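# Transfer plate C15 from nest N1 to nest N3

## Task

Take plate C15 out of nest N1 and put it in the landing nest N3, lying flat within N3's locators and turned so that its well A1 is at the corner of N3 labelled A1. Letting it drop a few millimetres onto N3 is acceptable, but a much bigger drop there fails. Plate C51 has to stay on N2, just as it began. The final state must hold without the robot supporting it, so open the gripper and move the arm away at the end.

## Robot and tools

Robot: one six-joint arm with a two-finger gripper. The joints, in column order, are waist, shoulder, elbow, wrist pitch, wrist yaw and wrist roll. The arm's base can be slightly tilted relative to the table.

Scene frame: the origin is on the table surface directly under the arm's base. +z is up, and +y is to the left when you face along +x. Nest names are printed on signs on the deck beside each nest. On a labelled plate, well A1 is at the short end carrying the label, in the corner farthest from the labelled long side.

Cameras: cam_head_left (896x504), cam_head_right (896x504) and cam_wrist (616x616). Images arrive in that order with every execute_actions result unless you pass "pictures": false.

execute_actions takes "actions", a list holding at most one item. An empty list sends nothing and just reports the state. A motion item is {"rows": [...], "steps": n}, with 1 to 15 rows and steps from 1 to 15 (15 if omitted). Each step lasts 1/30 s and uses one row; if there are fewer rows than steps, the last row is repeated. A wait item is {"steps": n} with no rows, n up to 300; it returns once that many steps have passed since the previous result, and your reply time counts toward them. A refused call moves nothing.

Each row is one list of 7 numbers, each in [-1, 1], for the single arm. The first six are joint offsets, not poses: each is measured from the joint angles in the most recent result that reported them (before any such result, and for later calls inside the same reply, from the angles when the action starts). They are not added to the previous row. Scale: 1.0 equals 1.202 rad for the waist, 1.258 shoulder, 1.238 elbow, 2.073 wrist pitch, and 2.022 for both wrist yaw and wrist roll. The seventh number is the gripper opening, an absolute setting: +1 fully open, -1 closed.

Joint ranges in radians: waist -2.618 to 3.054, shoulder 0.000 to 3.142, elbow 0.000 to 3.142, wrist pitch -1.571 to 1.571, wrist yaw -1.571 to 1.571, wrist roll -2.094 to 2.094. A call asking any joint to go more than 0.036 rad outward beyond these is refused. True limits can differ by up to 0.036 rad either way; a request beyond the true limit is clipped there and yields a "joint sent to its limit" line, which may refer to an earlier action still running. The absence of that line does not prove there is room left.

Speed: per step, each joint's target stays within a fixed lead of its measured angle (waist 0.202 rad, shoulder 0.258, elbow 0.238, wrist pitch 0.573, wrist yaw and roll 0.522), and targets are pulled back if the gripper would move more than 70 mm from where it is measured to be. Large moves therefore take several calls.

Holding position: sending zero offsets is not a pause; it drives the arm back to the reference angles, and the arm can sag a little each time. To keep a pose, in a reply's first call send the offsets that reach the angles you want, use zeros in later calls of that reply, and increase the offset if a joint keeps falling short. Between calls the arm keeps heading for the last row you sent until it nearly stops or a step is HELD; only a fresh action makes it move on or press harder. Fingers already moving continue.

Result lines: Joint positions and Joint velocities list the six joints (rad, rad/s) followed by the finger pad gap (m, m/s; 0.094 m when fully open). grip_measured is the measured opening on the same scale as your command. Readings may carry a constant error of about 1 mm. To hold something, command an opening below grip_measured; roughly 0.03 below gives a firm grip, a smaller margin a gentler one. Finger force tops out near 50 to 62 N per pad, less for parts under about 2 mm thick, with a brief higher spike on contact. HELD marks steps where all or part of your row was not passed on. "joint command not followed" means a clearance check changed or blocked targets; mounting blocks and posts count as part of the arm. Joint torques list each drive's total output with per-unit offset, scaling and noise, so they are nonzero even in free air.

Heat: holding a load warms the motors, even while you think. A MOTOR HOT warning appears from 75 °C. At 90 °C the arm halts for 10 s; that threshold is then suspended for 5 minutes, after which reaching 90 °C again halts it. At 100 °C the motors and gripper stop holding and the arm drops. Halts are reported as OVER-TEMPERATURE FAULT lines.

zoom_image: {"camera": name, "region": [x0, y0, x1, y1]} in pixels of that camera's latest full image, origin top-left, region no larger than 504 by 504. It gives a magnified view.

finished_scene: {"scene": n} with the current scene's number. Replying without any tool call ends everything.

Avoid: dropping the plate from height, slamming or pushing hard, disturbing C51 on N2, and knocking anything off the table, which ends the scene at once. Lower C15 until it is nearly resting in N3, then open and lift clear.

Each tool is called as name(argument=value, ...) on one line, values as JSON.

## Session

execute_actions(actions=[])

Scene clock: 0.00 s of 6000.00 s.
grip_measured=+1.000
Joint positions: [-1.326  0.963  0.421  1.522 -1.27   1.541  0.094]
Joint velocities: [-0.027 -0.012 -0.002 -0.022 -0.051 -0.007  0.   ]
Joint torques (N m, as the arm reports them, + toward a larger angle): no reading
Motor temperatures (°C, as the motors report them): [28 35 28 28 26 26]

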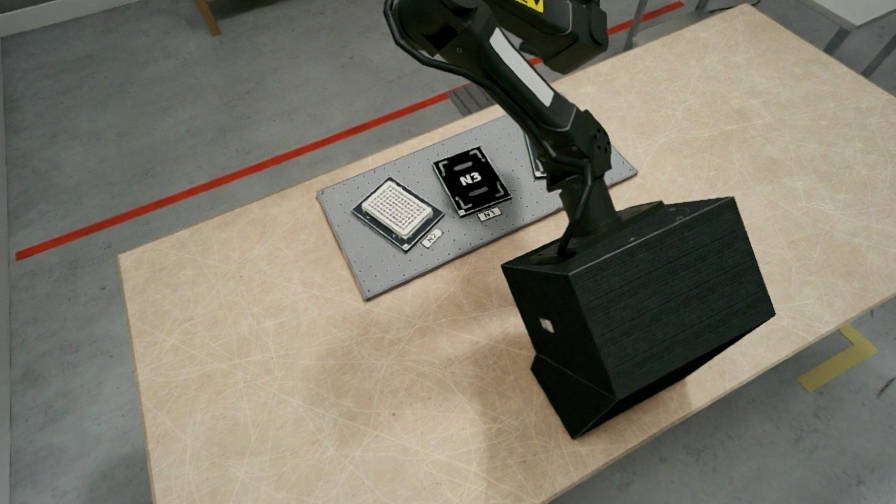

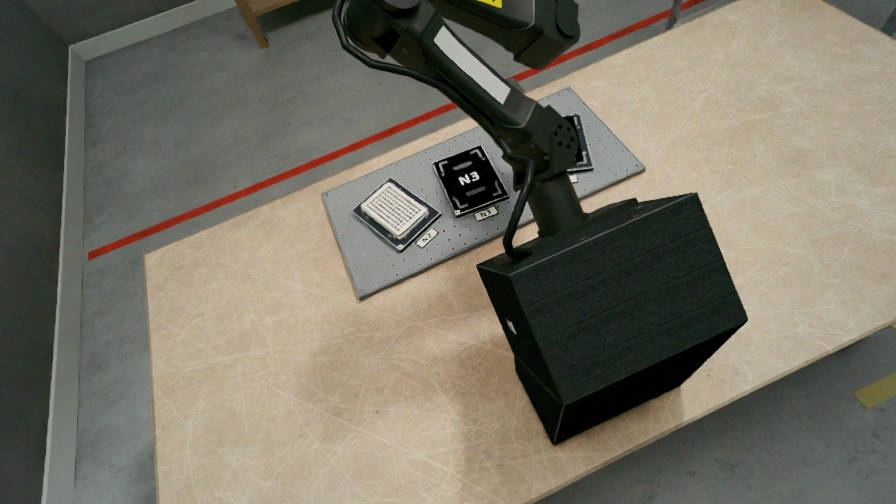

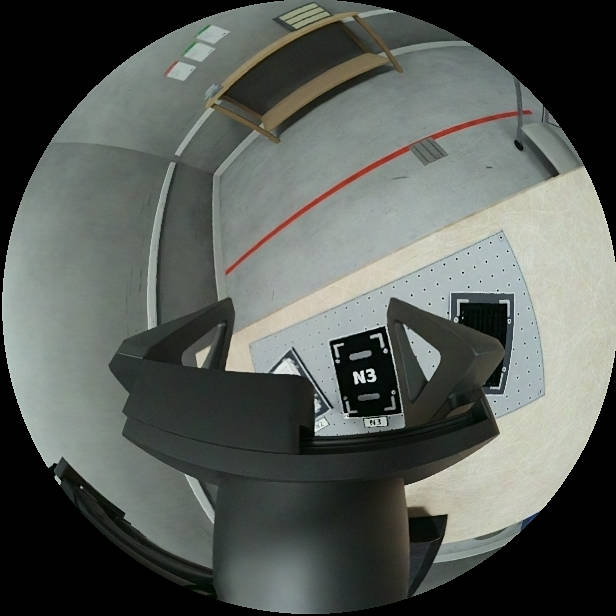

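execute_actions(actions=[{"rows":[[0.853,0.07,0.47,-1.0,0.64,-0.76,1]]}], pictures=false)

execute_actions(actions=[{"steps":90}])

Scene clock: 11.90 s of 6000.00 s.
grip_measured=+1.000
Joint positions: [-0.405  1.056  1.008  0.173 -0.174  0.327  0.094]
Joint velocities: [ 1.219  0.032  0.007 -2.22   0.769 -1.399  0.   ]
Joint torques (N m, as the arm reports them, + toward a larger angle): [ -1.31 -10.76   5.24   1.56   0.22   0.  ]
Motor temperatures (°C, as the motors report them): [28 35 29 28 26 26]
Steps of this call (steps 1 to 90: nothing new was sent; then 8.40 s passed at rest; steps 91 to 105: all 15 steps of this action). Readings (joint positions):
91: [-1.301 0.967 0.437 1.475 -1.228 1.486]
92: [-1.243 0.984 0.484 1.387 -1.158 1.410]
94: [-1.116 1.027 0.613 1.188 -0.988 1.238]
98: [-0.827 1.070 0.909 0.729 -0.592 0.854]
105: the state above

Scene clock: 14.90 s of 6000.00 s.
grip_measured=+1.000
Joint positions: [-0.307  1.057  1.003 -0.543  0.014  0.008  0.094]
Joint velocities: [ 0.007  0.002  0.002 -0.051 -0.007 -0.007  0.   ]
Joint torques (N m, as the arm reports them, + toward a larger angle): [ 0.25 -9.68  4.35  0.08  0.17  0.01]
Motor temperatures (°C, as the motors report them): [28 36 29 28 26 26]
Steps of this call (steps 1 to 45: the robot went on to your last target; steps 46 to 90: nothing new was sent). Readings (joint positions):
1: [-0.370 1.057 1.008 0.095 -0.151 0.282]
2: [-0.344 1.057 1.008 0.016 -0.132 0.243]
4: [-0.318 1.057 1.008 -0.141 -0.096 0.176]
8: [-0.307 1.057 1.004 -0.392 -0.032 0.078]
90: the state above
The arm was judged still, so your last target was given up. Only a new action makes it travel on or press farther. Fingers that are still opening or closing keep moving.

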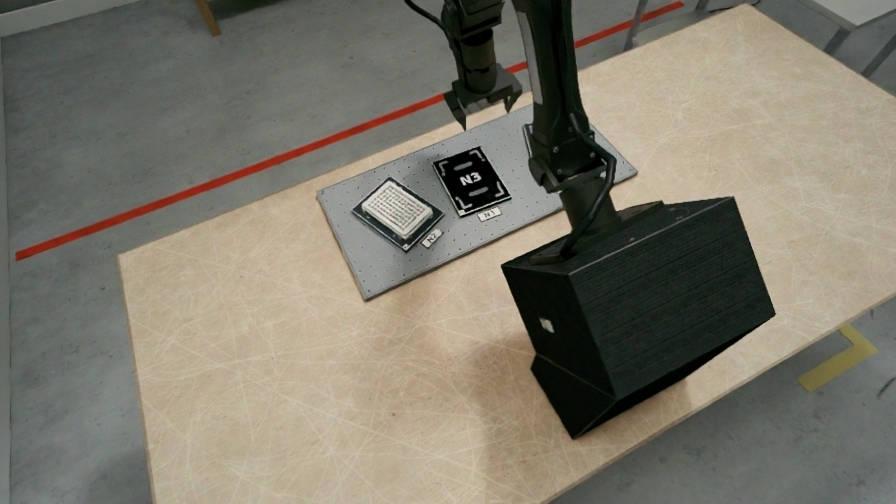

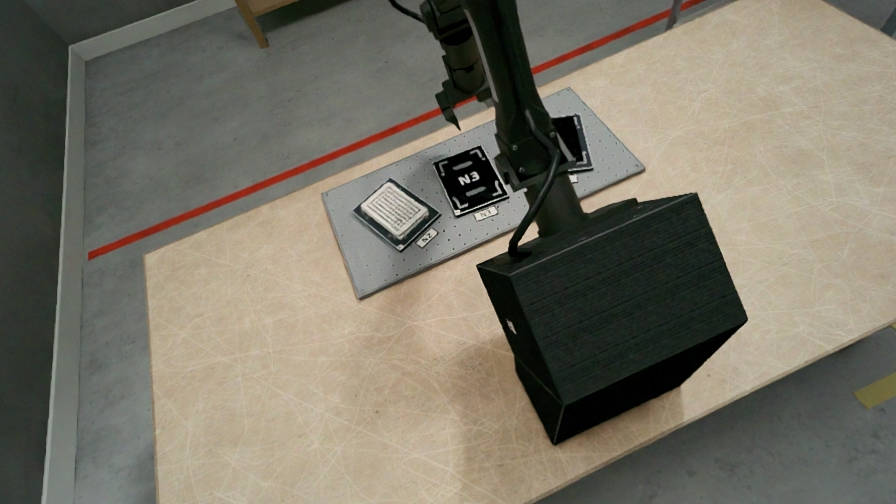

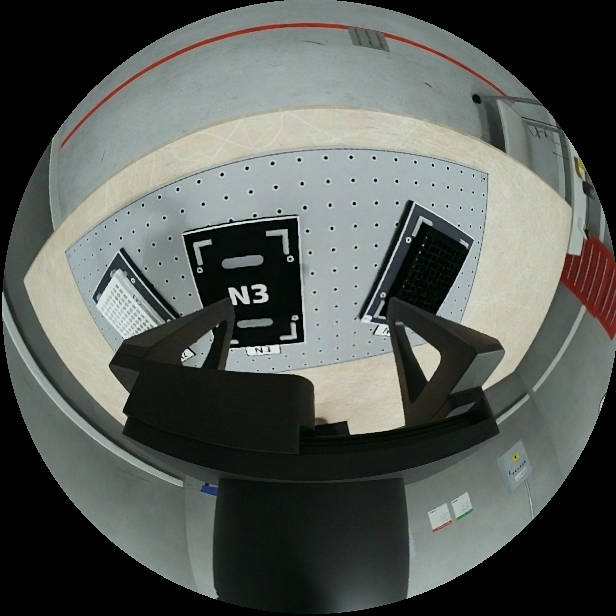

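execute_actions(actions=[{"rows":[[-0.03,0.01,0.01,-0.01,-0.01,0,1],[-0.07,0.025,0.02,-0.025,-0.025,0,1],[-0.12,0.045,0.03,-0.04,-0.04,0,1],[-0.17,0.065,0.045,-0.06,-0.06,0,1],[-0.22,0.085,0.06,-0.08,-0.08,0,1],[-0.27,0.105,0.07,-0.095,-0.095,0,1],[-0.31,0.12,0.08,-0.11,-0.11,0,1],[-0.344,0.13,0.084,-0.119,-0.121,0,1]]}], pictures=false)

execute_actions(actions=[{"steps":20}])

Scene clock: 55.97 s of 6000.00 s.
grip_measured=+1.000
Joint positions: [-0.718  1.23   1.079 -0.759 -0.2    0.007  0.094]
Joint velocities: [ 0.002 -0.007  0.002 -0.139 -0.183 -0.007  0.   ]
Joint torques (N m, as the arm reports them, + toward a larger angle): [-1.72 -9.81  5.49 -0.36  0.07 -0.01]
Motor temperatures (°C, as the motors report them): [27 39 29 28 26 26]
Steps of this call (steps 1 to 90: nothing new was sent; then 37.57 s passed at rest; steps 91 to 105: all 15 steps of this action). Readings (joint positions):
91: [-0.310 1.058 1.003 -0.545 0.011 0.008]
92: [-0.323 1.060 1.004 -0.549 -0.000 0.007]
94: [-0.394 1.084 1.017 -0.576 -0.038 0.007]
98: [-0.624 1.186 1.071 -0.664 -0.127 0.007]
105: the state above

Scene clock: 56.63 s of 6000.00 s.
grip_measured=+1.000
Joint positions: [-0.718  1.23   1.079 -0.78  -0.227  0.007  0.094]
Joint velocities: [-0.007  0.002  0.002  0.022 -0.007  0.037  0.   ]
Joint torques (N m, as the arm reports them, + toward a larger angle): [-1.84 -9.72  5.64 -0.47  0.07  0.05]
Motor temperatures (°C, as the motors report them): [28 39 29 28 26 26]
Steps of this call (steps 1 to 20: the robot went on to your last target). Readings (joint positions):
1: [-0.718 1.230 1.079 -0.765 -0.205 0.007]
2: [-0.718 1.230 1.079 -0.768 -0.210 0.007]
4: [-0.718 1.230 1.079 -0.773 -0.217 0.007]
8: [-0.718 1.230 1.079 -0.778 -0.223 0.007]
20: the state above

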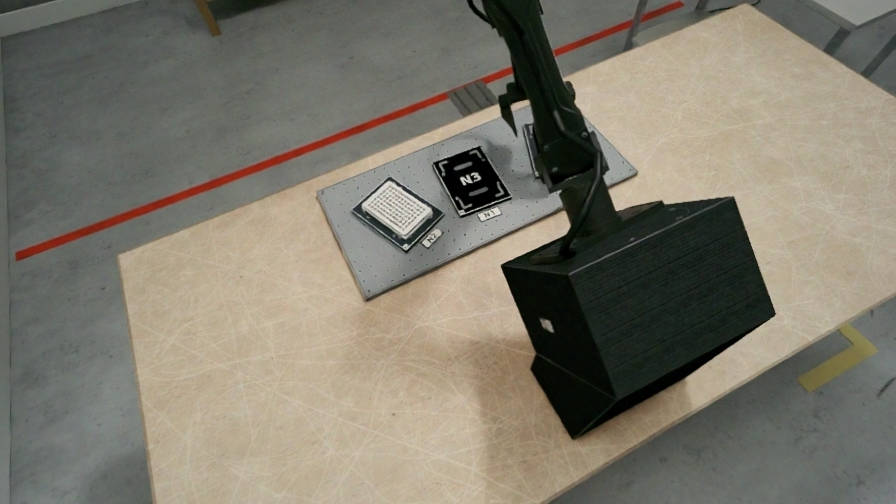

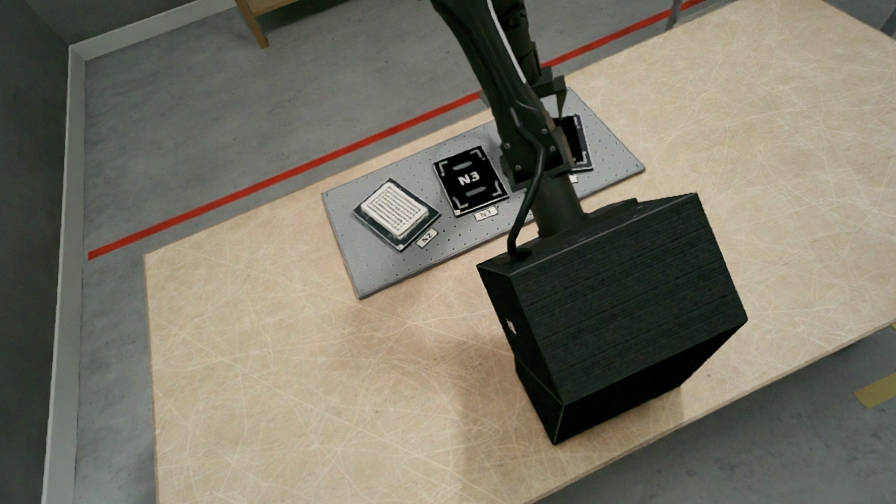

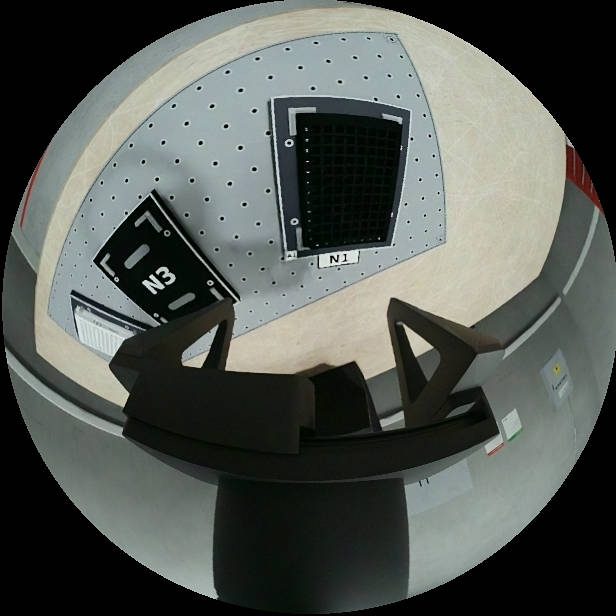

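zoom_image(camera="cam_wrist", region=[260,85,420,275])

zoom_image(camera="cam_wrist", region=[80,180,250,320])

Region (260, 85, 420, 275) of cam_wrist's 616x616 image, scaled by 2.653, with more detail than that image has; it fills the left 424 columns of this view, and the rest is white.

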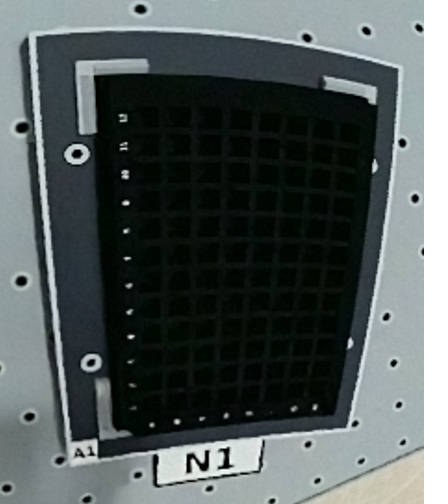

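Region (80, 180, 250, 320) of cam_wrist's 616x616 image, scaled by 2.965, with more detail than that image has; it fills the top 415 rows of this view, and the rest is white.

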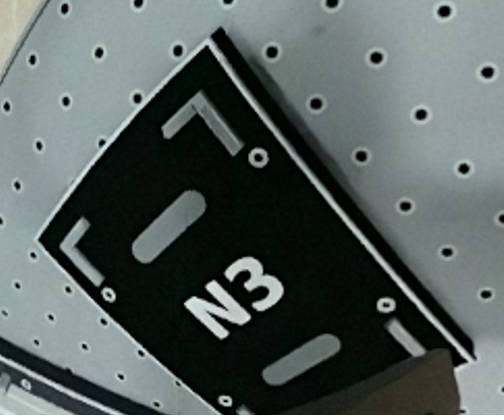

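zoom_image(camera="cam_head_left", region=[420,135,530,230])

Region (420, 135, 530, 230) of cam_head_left's 896x504 image, scaled by 4.582, with more detail than that image has; it fills the top 435 rows of this view, and the rest is white.

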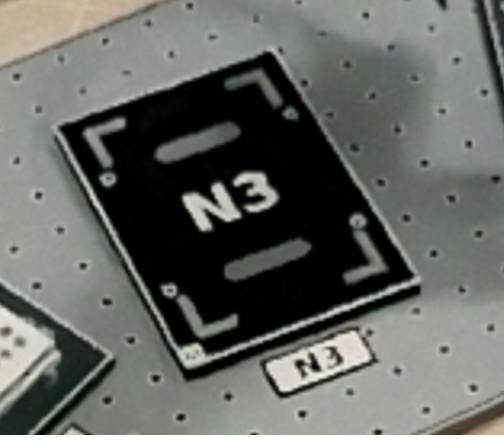

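execute_actions(actions=[{"rows":[[-0.005,0.005,0.015,0,0,0,1],[-0.01,0.015,0.03,0.003,-0.002,0.003,1],[-0.016,0.03,0.045,0.007,-0.005,0.006,1],[-0.022,0.05,0.06,0.011,-0.008,0.009,1],[-0.028,0.07,0.075,0.016,-0.011,0.012,1],[-0.034,0.09,0.09,0.021,-0.014,0.015,1],[-0.04,0.11,0.10,0.026,-0.017,0.018,1],[-0.045,0.13,0.11,0.031,-0.019,0.021,1],[-0.05,0.15,0.12,0.036,-0.021,0.024,1],[-0.054,0.17,0.13,0.04,-0.023,0.026,1],[-0.057,0.185,0.138,0.044,-0.024,0.028,1],[-0.06,0.2,0.143,0.047,-0.025,0.029,1],[-0.062,0.214,0.147,0.05,-0.025,0.029,1]]}], pictures=false)

execute_actions(actions=[{"steps":15}])

Scene clock: 103.47 s of 6000.00 s.
grip_measured=+1.000
Joint positions: [-0.774  1.495  1.235 -0.701 -0.267  0.049  0.094]
Joint velocities: [-0.042  0.335  0.007  0.125  0.022 -0.051  0.   ]
Joint torques (N m, as the arm reports them, + toward a larger angle): [ -3.91 -11.47   4.79  -0.25   0.02   0.06]
Motor temperatures (°C, as the motors report them): [28 39 30 28 26 26]
Steps of this call (steps 1 to 15: the robot went on to your last target; steps 16 to 90: nothing new was sent; then 43.33 s passed at rest; steps 91 to 105: all 15 steps of this action). Readings (joint positions):
91: [-0.718 1.230 1.079 -0.780 -0.227 0.007]
92: [-0.718 1.232 1.081 -0.781 -0.228 0.007]
94: [-0.719 1.249 1.099 -0.782 -0.232 0.009]
98: [-0.741 1.338 1.172 -0.762 -0.248 0.022]
105: the state above

Scene clock: 103.97 s of 6000.00 s.
grip_measured=+1.000
Joint positions: [-0.775  1.509  1.235 -0.693 -0.275  0.057  0.094]
Joint velocities: [ 0.017 -0.002  0.002 -0.081 -0.007  0.095  0.   ]
Joint torques (N m, as the arm reports them, + toward a larger angle): [ -4.09 -10.68   5.02  -0.24   0.01   0.08]
Motor temperatures (°C, as the motors report them): [28 39 30 28 26 26]
Steps of this call (steps 1 to 15: the robot went on to your last target). Readings (joint positions):
1: [-0.775 1.504 1.235 -0.699 -0.267 0.051]
2: [-0.775 1.508 1.235 -0.699 -0.268 0.053]
4: [-0.775 1.509 1.235 -0.699 -0.271 0.055]
8: [-0.775 1.509 1.235 -0.694 -0.274 0.057]
15: the state above

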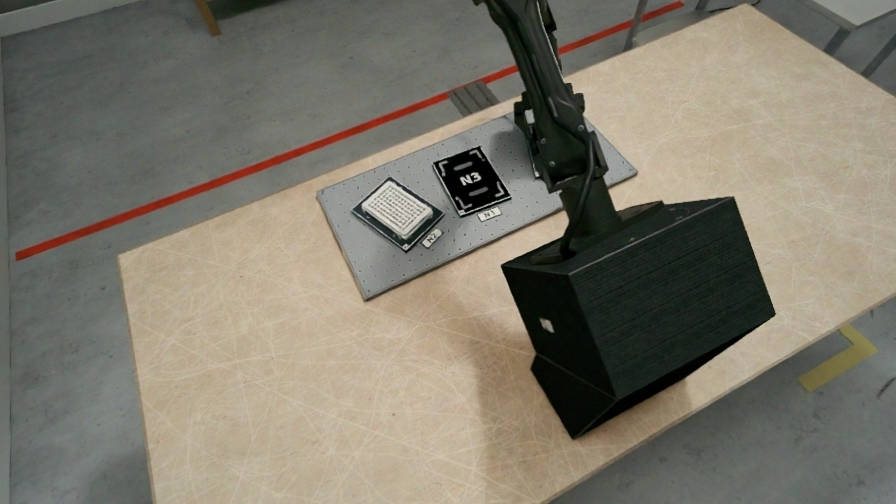

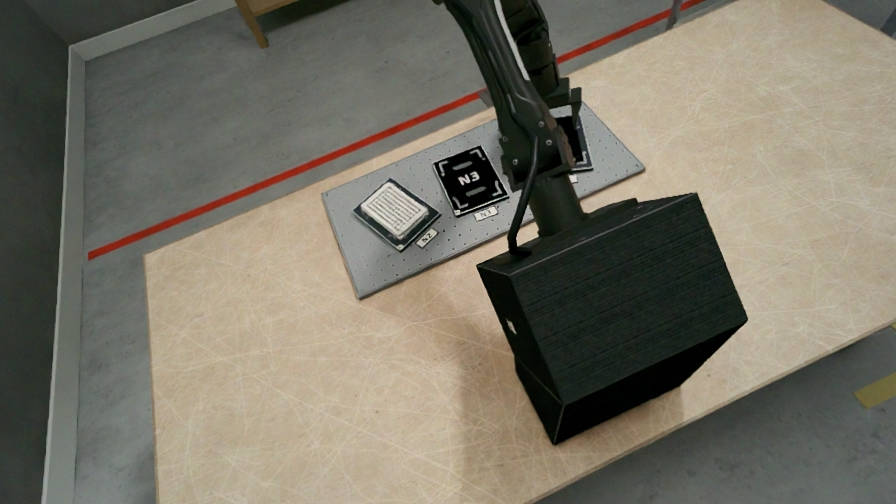

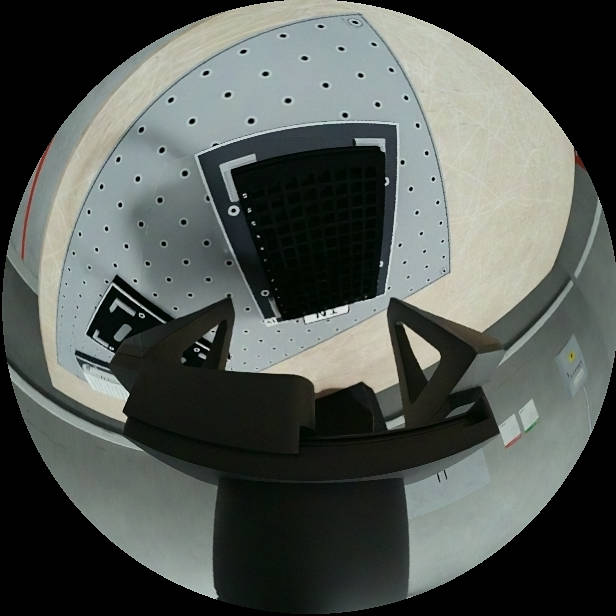

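execute_actions(actions=[{"rows":[[-0.005,0,0,0,0,-0.008,1],[-0.01,0,0,0,0,-0.016,1],[-0.015,0,0,0,0,-0.024,1],[-0.02,0,0,0,0,-0.032,1],[-0.025,0,0,0,0,-0.04,1],[-0.03,0,0,0,0,-0.048,1],[-0.034,0,0,0,0,-0.056,1],[-0.037,0,0,0,0,-0.062,1]]}])

Scene clock: 116.47 s of 6000.00 s.
grip_measured=+1.000
Joint positions: [-0.802  1.509  1.235 -0.693 -0.276 -0.054  0.094]
Joint velocities: [-0.012  0.007  0.002 -0.022 -0.022 -0.022  0.   ]
Joint torques (N m, as the arm reports them, + toward a larger angle): [-3.88 -9.93  3.22 -0.33  0.09 -0.05]
Motor temperatures (°C, as the motors report them): [28 40 30 28 26 26]
Steps of this call (steps 1 to 15: the robot went on to your last target; steps 16 to 90: nothing new was sent; then 9.00 s passed at rest; steps 91 to 105: all 15 steps of this action). Readings (joint positions):
91: [-0.775 1.509 1.235 -0.693 -0.275 0.056]
92: [-0.775 1.509 1.235 -0.693 -0.275 0.051]
94: [-0.775 1.509 1.235 -0.693 -0.276 0.036]
98: [-0.789 1.509 1.235 -0.693 -0.276 -0.012]
105: the state above

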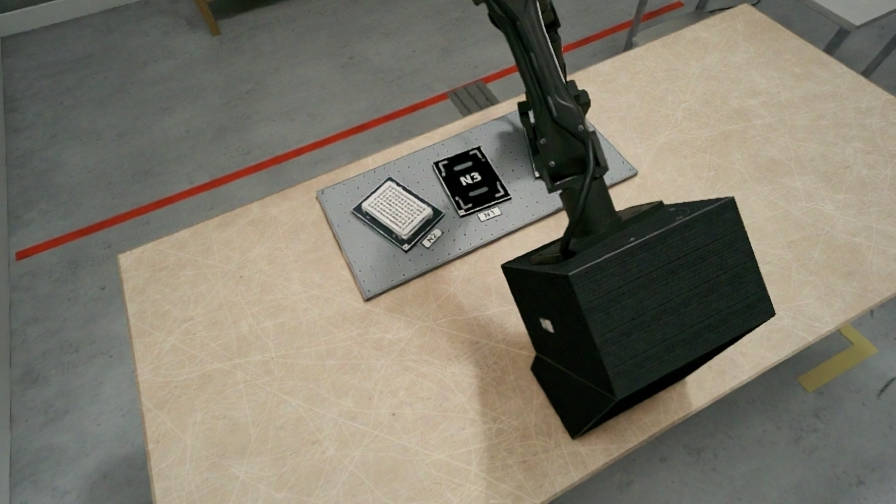

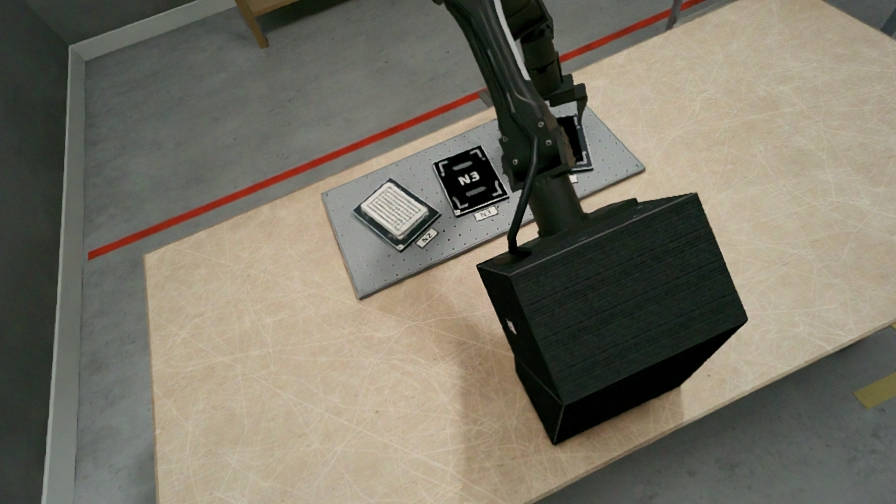

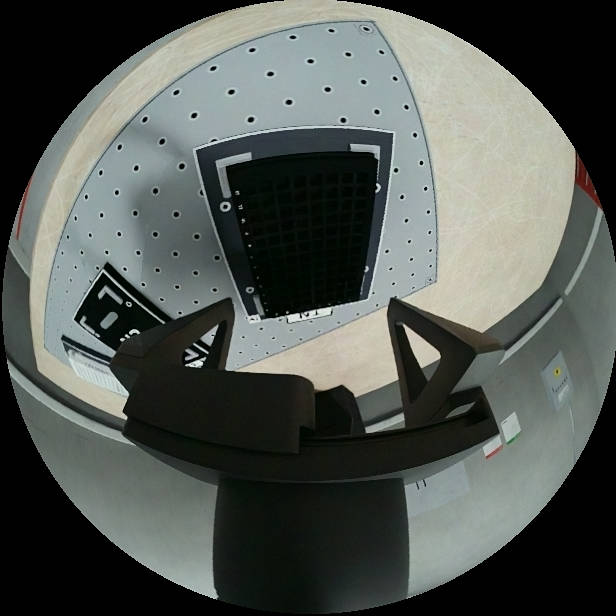

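execute_actions(actions=[{"rows":[[0.002,0,0.008,0.004,0,-0.004,1],[0.004,0.004,0.016,0.008,0,-0.008,1],[0.006,0.01,0.023,0.012,0,-0.012,1],[0.008,0.017,0.03,0.017,0,-0.016,1],[0.010,0.024,0.035,0.022,0,-0.02,1],[0.012,0.032,0.039,0.027,0,-0.024,1],[0.014,0.04,0.042,0.032,0,-0.028,1],[0.016,0.048,0.044,0.037,0,-0.031,1],[0.018,0.055,0.046,0.042,0,-0.033,1],[0.02,0.061,0.046,0.045,0,-0.034,1],[0.02,0.066,0.046,0.047,0,-0.034,1]]}], pictures=false)

execute_actions(actions=[{"steps":10}])

Scene clock: 136.10 s of 6000.00 s.
grip_measured=+1.000
Joint positions: [-0.776  1.594  1.271 -0.623 -0.276 -0.114  0.094]
Joint velocities: [-0.002  0.051 -0.002  0.007 -0.051 -0.051  0.   ]
Joint torques (N m, as the arm reports them, + toward a larger angle): [ -3.21 -10.62   4.45  -0.1    0.11  -0.01]
Motor temperatures (°C, as the motors report them): [28 40 29 28 26 26]
Steps of this call (steps 1 to 30: the robot went on to your last target; steps 31 to 90: nothing new was sent; then 16.13 s passed at rest; steps 91 to 105: all 15 steps of this action). Readings (joint positions):
91: [-0.802 1.509 1.235 -0.693 -0.276 -0.066]
92: [-0.802 1.509 1.235 -0.693 -0.276 -0.066]
94: [-0.799 1.511 1.237 -0.691 -0.276 -0.070]
98: [-0.787 1.542 1.262 -0.667 -0.276 -0.090]
105: the state above

Scene clock: 136.43 s of 6000.00 s.
grip_measured=+1.000
Joint positions: [-0.776  1.594  1.271 -0.612 -0.276 -0.119  0.094]
Joint velocities: [-0.017 -0.012  0.002  0.022 -0.051 -0.037  0.   ]
Joint torques (N m, as the arm reports them, + toward a larger angle): [ -3.11 -10.4    4.43  -0.2    0.06  -0.02]
Motor temperatures (°C, as the motors report them): [28 40 29 28 26 26]
Steps of this call (steps 1 to 10: the robot went on to your last target). Readings (joint positions):
1: [-0.776 1.594 1.271 -0.621 -0.276 -0.115]
2: [-0.776 1.594 1.271 -0.620 -0.276 -0.116]
4: [-0.776 1.594 1.271 -0.616 -0.276 -0.117]
8: [-0.776 1.594 1.271 -0.613 -0.276 -0.119]
10: the state above

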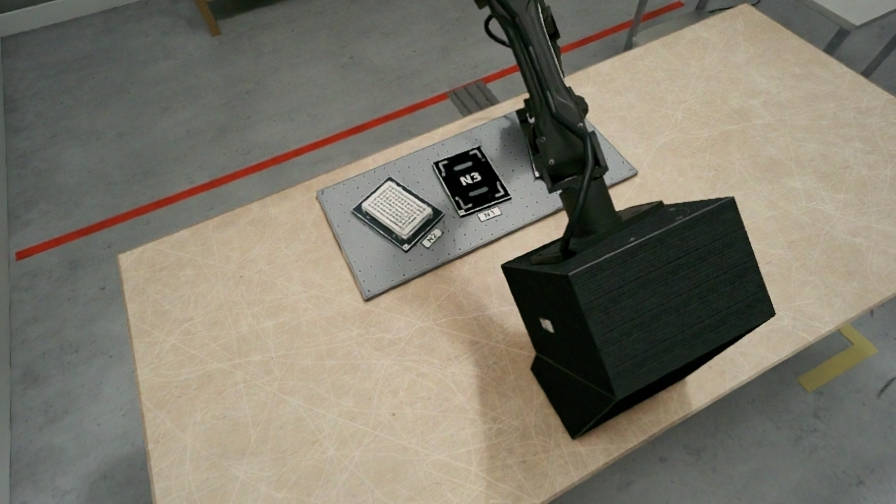

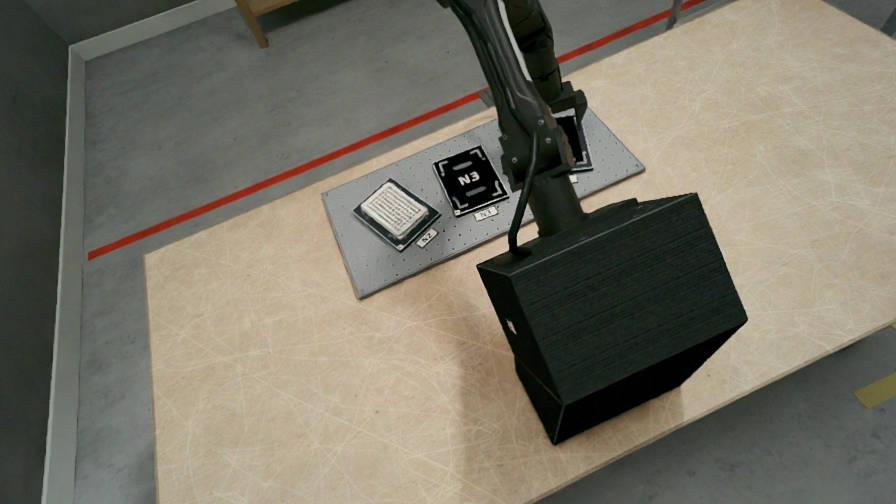

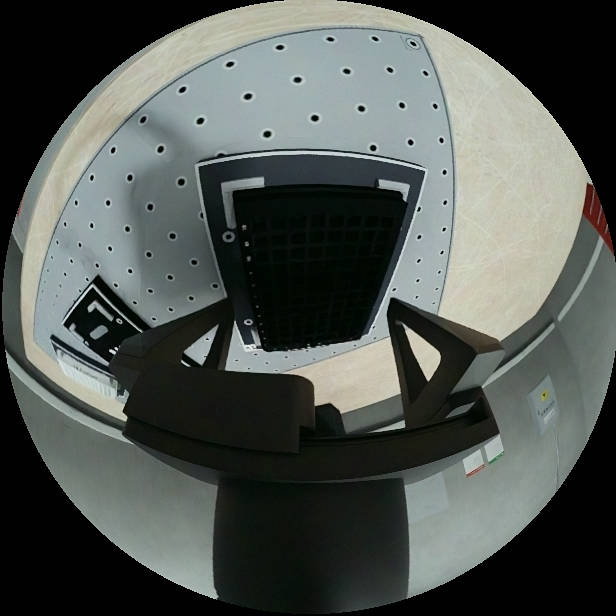

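execute_actions(actions=[{"rows":[[0,0.004,0,0.003,0,0,1],[0,0.008,-0.002,0.007,0,0,1],[0,0.012,-0.004,0.011,0,0,1],[0,0.017,-0.006,0.015,0,0,1],[0,0.022,-0.008,0.019,0,0,1],[0,0.027,-0.01,0.023,0,0,1],[0,0.032,-0.011,0.027,0,0,1],[0,0.036,-0.012,0.03,0,0,1],[0,0.04,-0.012,0.033,0,0,1]]}])

zoom_image(camera="cam_head_right", region=[500,60,640,200])

Scene clock: 153.67 s of 6000.00 s.
grip_measured=+1.000
Joint positions: [-0.778  1.631  1.271 -0.58  -0.279 -0.122  0.094]
Joint velocities: [ 0.002 -0.012 -0.002  0.022 -0.051 -0.007  0.   ]
Joint torques (N m, as the arm reports them, + toward a larger angle): [-3.11 -9.09  2.02  0.1   0.12  0.02]
Motor temperatures (°C, as the motors report them): [28 40 30 28 26 26]
Steps of this call (steps 1 to 30: the robot went on to your last target; steps 31 to 90: nothing new was sent; then 13.73 s passed at rest; steps 91 to 105: all 15 steps of this action). Readings (joint positions):
91: [-0.776 1.594 1.271 -0.612 -0.276 -0.120]
92: [-0.776 1.594 1.271 -0.612 -0.276 -0.120]
94: [-0.776 1.597 1.271 -0.609 -0.276 -0.120]
98: [-0.776 1.619 1.271 -0.589 -0.276 -0.120]
105: the state above

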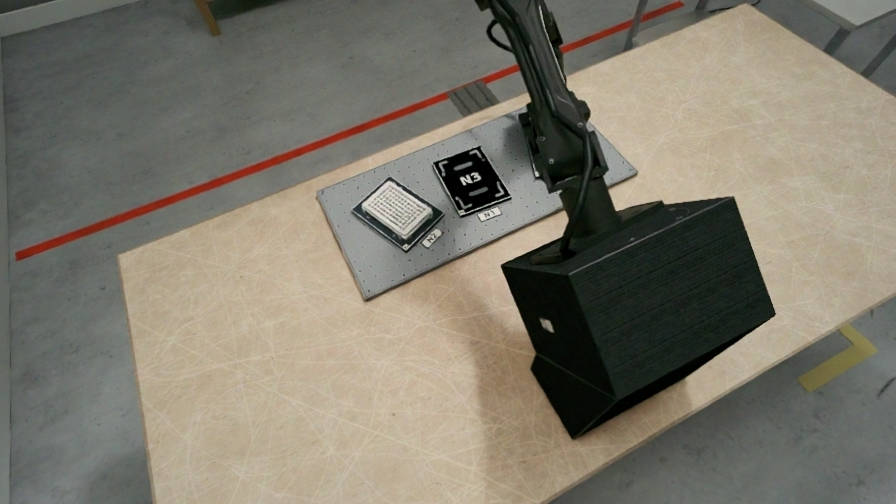

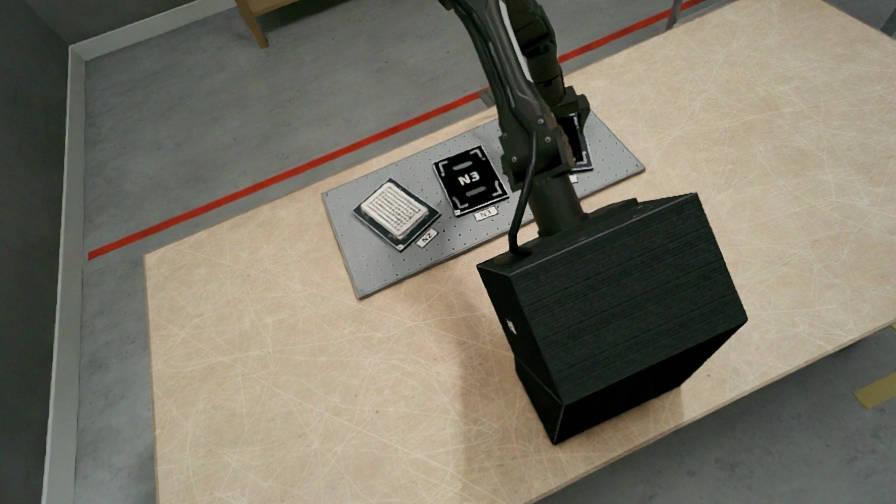

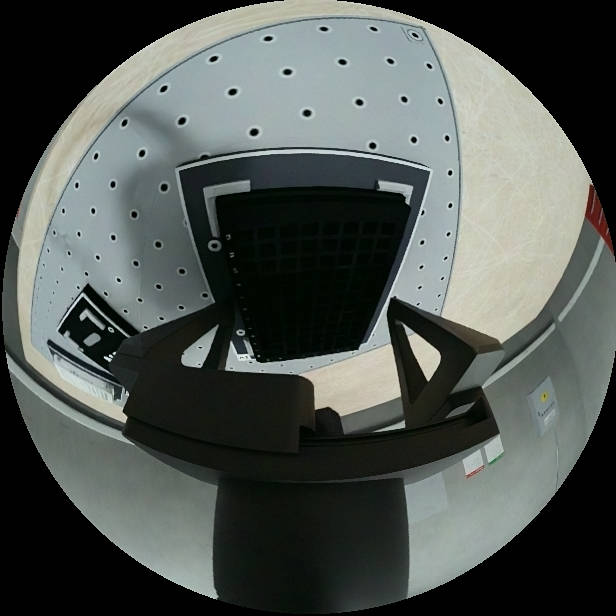

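Region (500, 60, 640, 200) of cam_head_right's 896x504 image, scaled by 3.600, with more detail than that image has.

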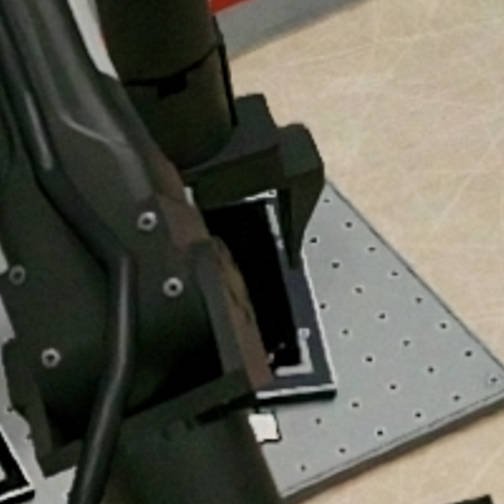

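execute_actions(actions=[{"rows":[[0,0.003,0,0.002,-0.001,0,1],[0,0.006,0,0.004,-0.002,0,1],[0,0.009,0,0.006,-0.003,0,1],[0,0.012,0,0.008,-0.004,0,1],[0,0.015,0,0.010,-0.005,0,1],[0,0.018,0,0.012,-0.006,0,1],[0,0.021,0,0.014,-0.007,0,1],[0,0.023,0,0.015,-0.008,0,1]]}])

zoom_image(camera="cam_head_right", region=[520,80,620,190])

Scene clock: 168.03 s of 6000.00 s.
grip_measured=+1.000
Joint positions: [-0.778  1.631  1.271 -0.58  -0.28  -0.122  0.094]
Joint velocities: [-0.007 -0.002  0.012  0.051 -0.022  0.037  0.   ]
Joint torques (N m, as the arm reports them, + toward a larger angle): [-3.31 -7.69  2.83 -0.01 -0.03 -0.02]
Motor temperatures (°C, as the motors report them): [28 39 29 28 26 26]
Steps of this call (steps 1 to 15: the robot went on to your last target; steps 16 to 90: nothing new was sent; then 10.87 s passed at rest; steps 91 to 105: all 15 steps of this action). Readings (joint positions):
91: [-0.778 1.631 1.271 -0.581 -0.279 -0.122]
92: [-0.778 1.631 1.271 -0.581 -0.279 -0.122]
94: [-0.778 1.631 1.271 -0.581 -0.279 -0.122]
98: [-0.778 1.631 1.271 -0.580 -0.280 -0.122]
105: the state above

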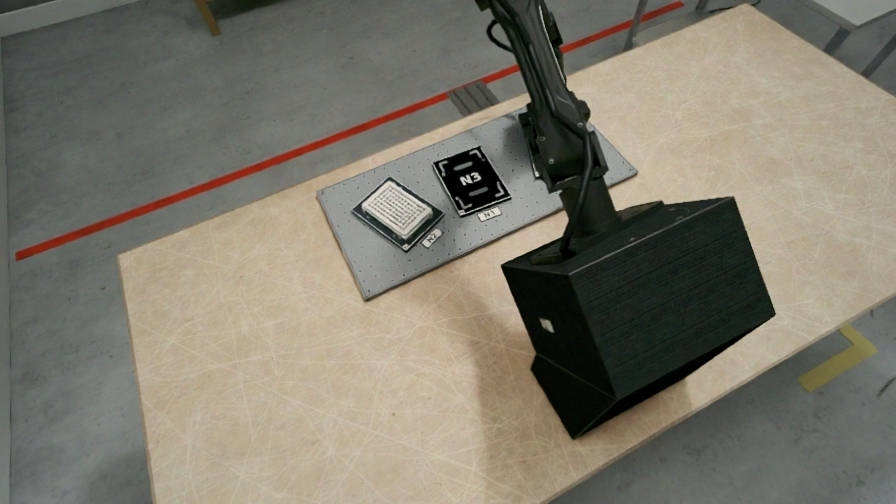

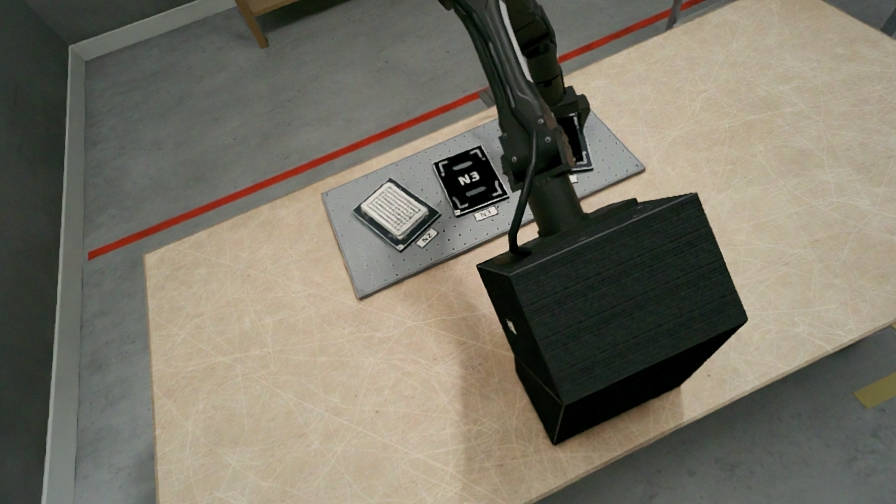

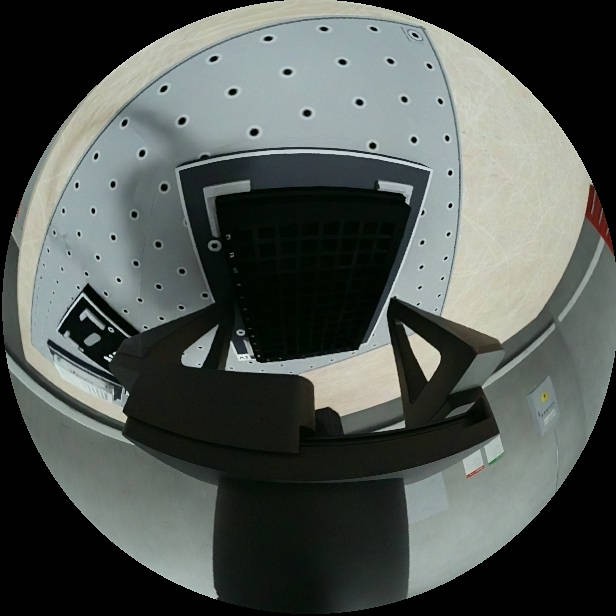

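Region (520, 80, 620, 190) of cam_head_right's 896x504 image, scaled by 4.582, with more detail than that image has; it fills the left 458 columns of this view, and the rest is white.

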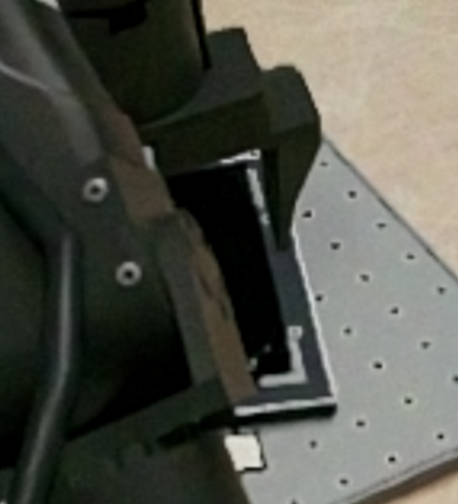

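zoom_image(camera="cam_wrist", region=[190,230,430,380])

Region (190, 230, 430, 380) of cam_wrist's 616x616 image, scaled by 2.100, with more detail than that image has; it fills the top 315 rows of this view, and the rest is white.

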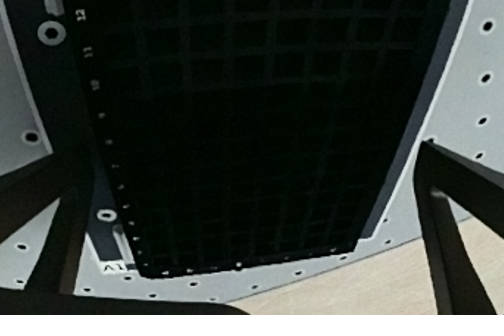

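execute_actions(actions=[{"rows":[[0,-0.006,0,0,0,0,1],[0,-0.012,0,0,0,0,1],[0,-0.018,0,0,-0.002,0,1],[0,-0.022,0,0,-0.004,0,1],[0,-0.024,0,0,-0.006,0,1],[0,-0.024,0,0,-0.008,0,1],[0,-0.024,0,0,-0.010,0,1],[0,-0.024,0,0,-0.012,0,1],[0,-0.024,0,0,-0.013,0,1]]}], pictures=false)

execute_actions(actions=[{"steps":8}])

zoom_image(camera="cam_wrist", region=[190,230,430,380])

Scene clock: 191.83 s of 6000.00 s.
grip_measured=+1.000
Joint positions: [-0.778  1.624  1.271 -0.581 -0.299 -0.122  0.094]
Joint velocities: [ 0.007 -0.007 -0.002  0.022 -0.081  0.022  0.   ]
Joint torques (N m, as the arm reports them, + toward a larger angle): [ -3.06 -12.46   2.82  -0.31   0.06   0.01]
Motor temperatures (°C, as the motors report them): [28 38 29 28 26 26]
Steps of this call (steps 1 to 15: the robot went on to your last target; steps 16 to 90: nothing new was sent; then 20.30 s passed at rest; steps 91 to 105: all 15 steps of this action). Readings (joint positions):
91: [-0.778 1.631 1.271 -0.581 -0.280 -0.122]
92: [-0.778 1.630 1.271 -0.581 -0.280 -0.122]
94: [-0.778 1.629 1.271 -0.581 -0.279 -0.122]
98: [-0.778 1.626 1.271 -0.581 -0.287 -0.122]
105: the state above

Scene clock: 192.10 s of 6000.00 s.
grip_measured=+1.000
Joint positions: [-0.778  1.624  1.271 -0.581 -0.301 -0.122  0.094]
Joint velocities: [-0.012 -0.002 -0.002 -0.037 -0.022  0.007  0.   ]
Joint torques (N m, as the arm reports them, + toward a larger angle): [ -3.08 -12.72   2.92  -0.3    0.07   0.03]
Motor temperatures (°C, as the motors report them): [28 38 29 28 26 26]
Steps of this call (steps 1 to 8: the robot went on to your last target). Readings (joint positions):
1: [-0.778 1.624 1.271 -0.581 -0.299 -0.122]
2: [-0.778 1.624 1.271 -0.581 -0.300 -0.122]
4: [-0.778 1.624 1.271 -0.581 -0.301 -0.122]
8: the state above

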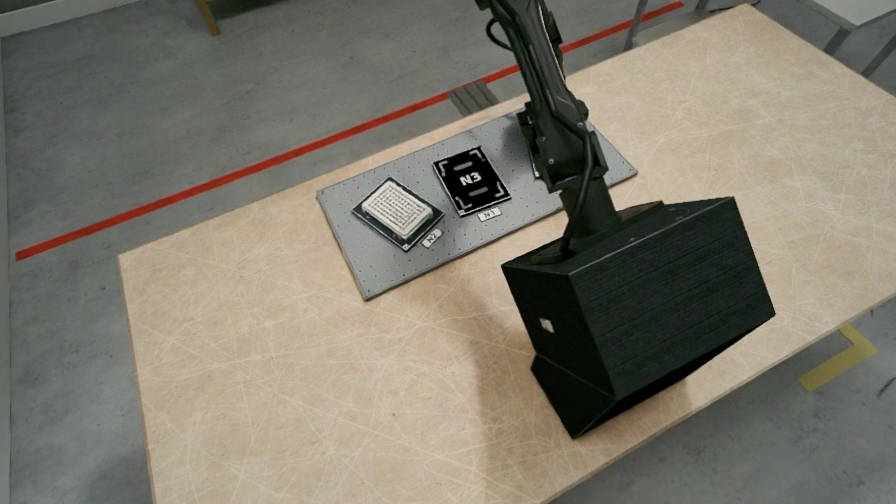

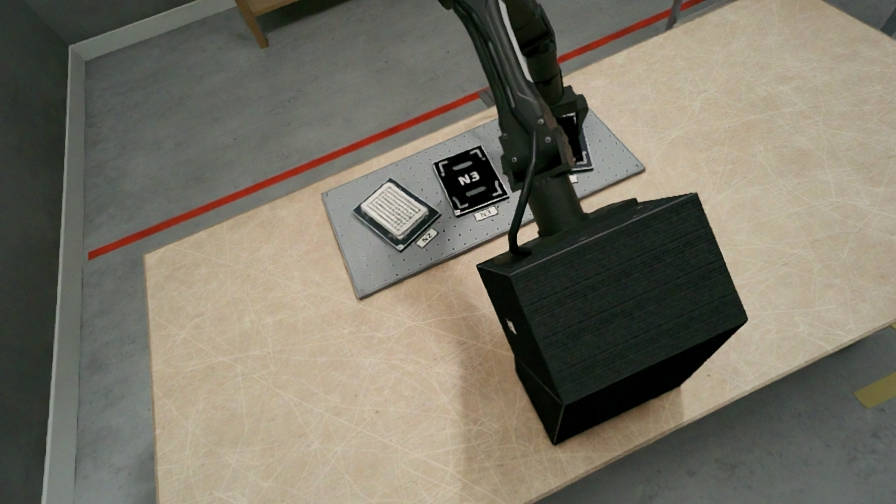

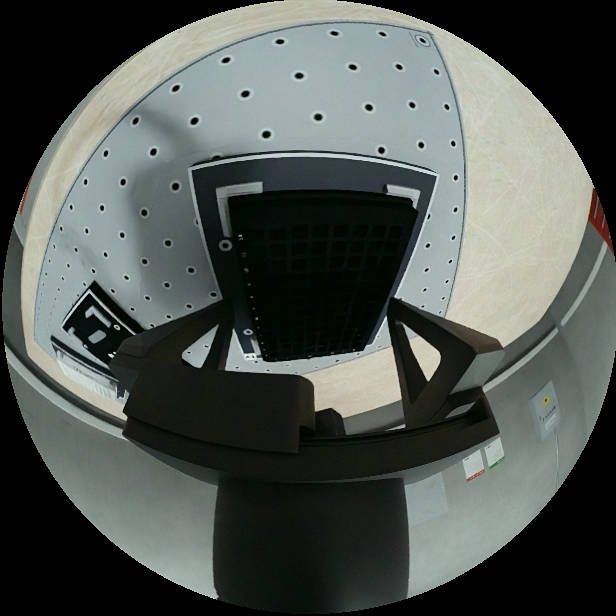

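Region (190, 230, 430, 380) of cam_wrist's 616x616 image, scaled by 2.100, with more detail than that image has; it fills the top 315 rows of this view, and the rest is white.

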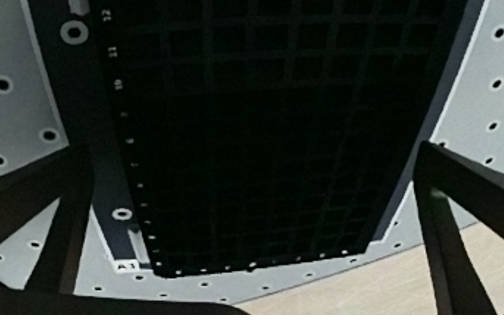

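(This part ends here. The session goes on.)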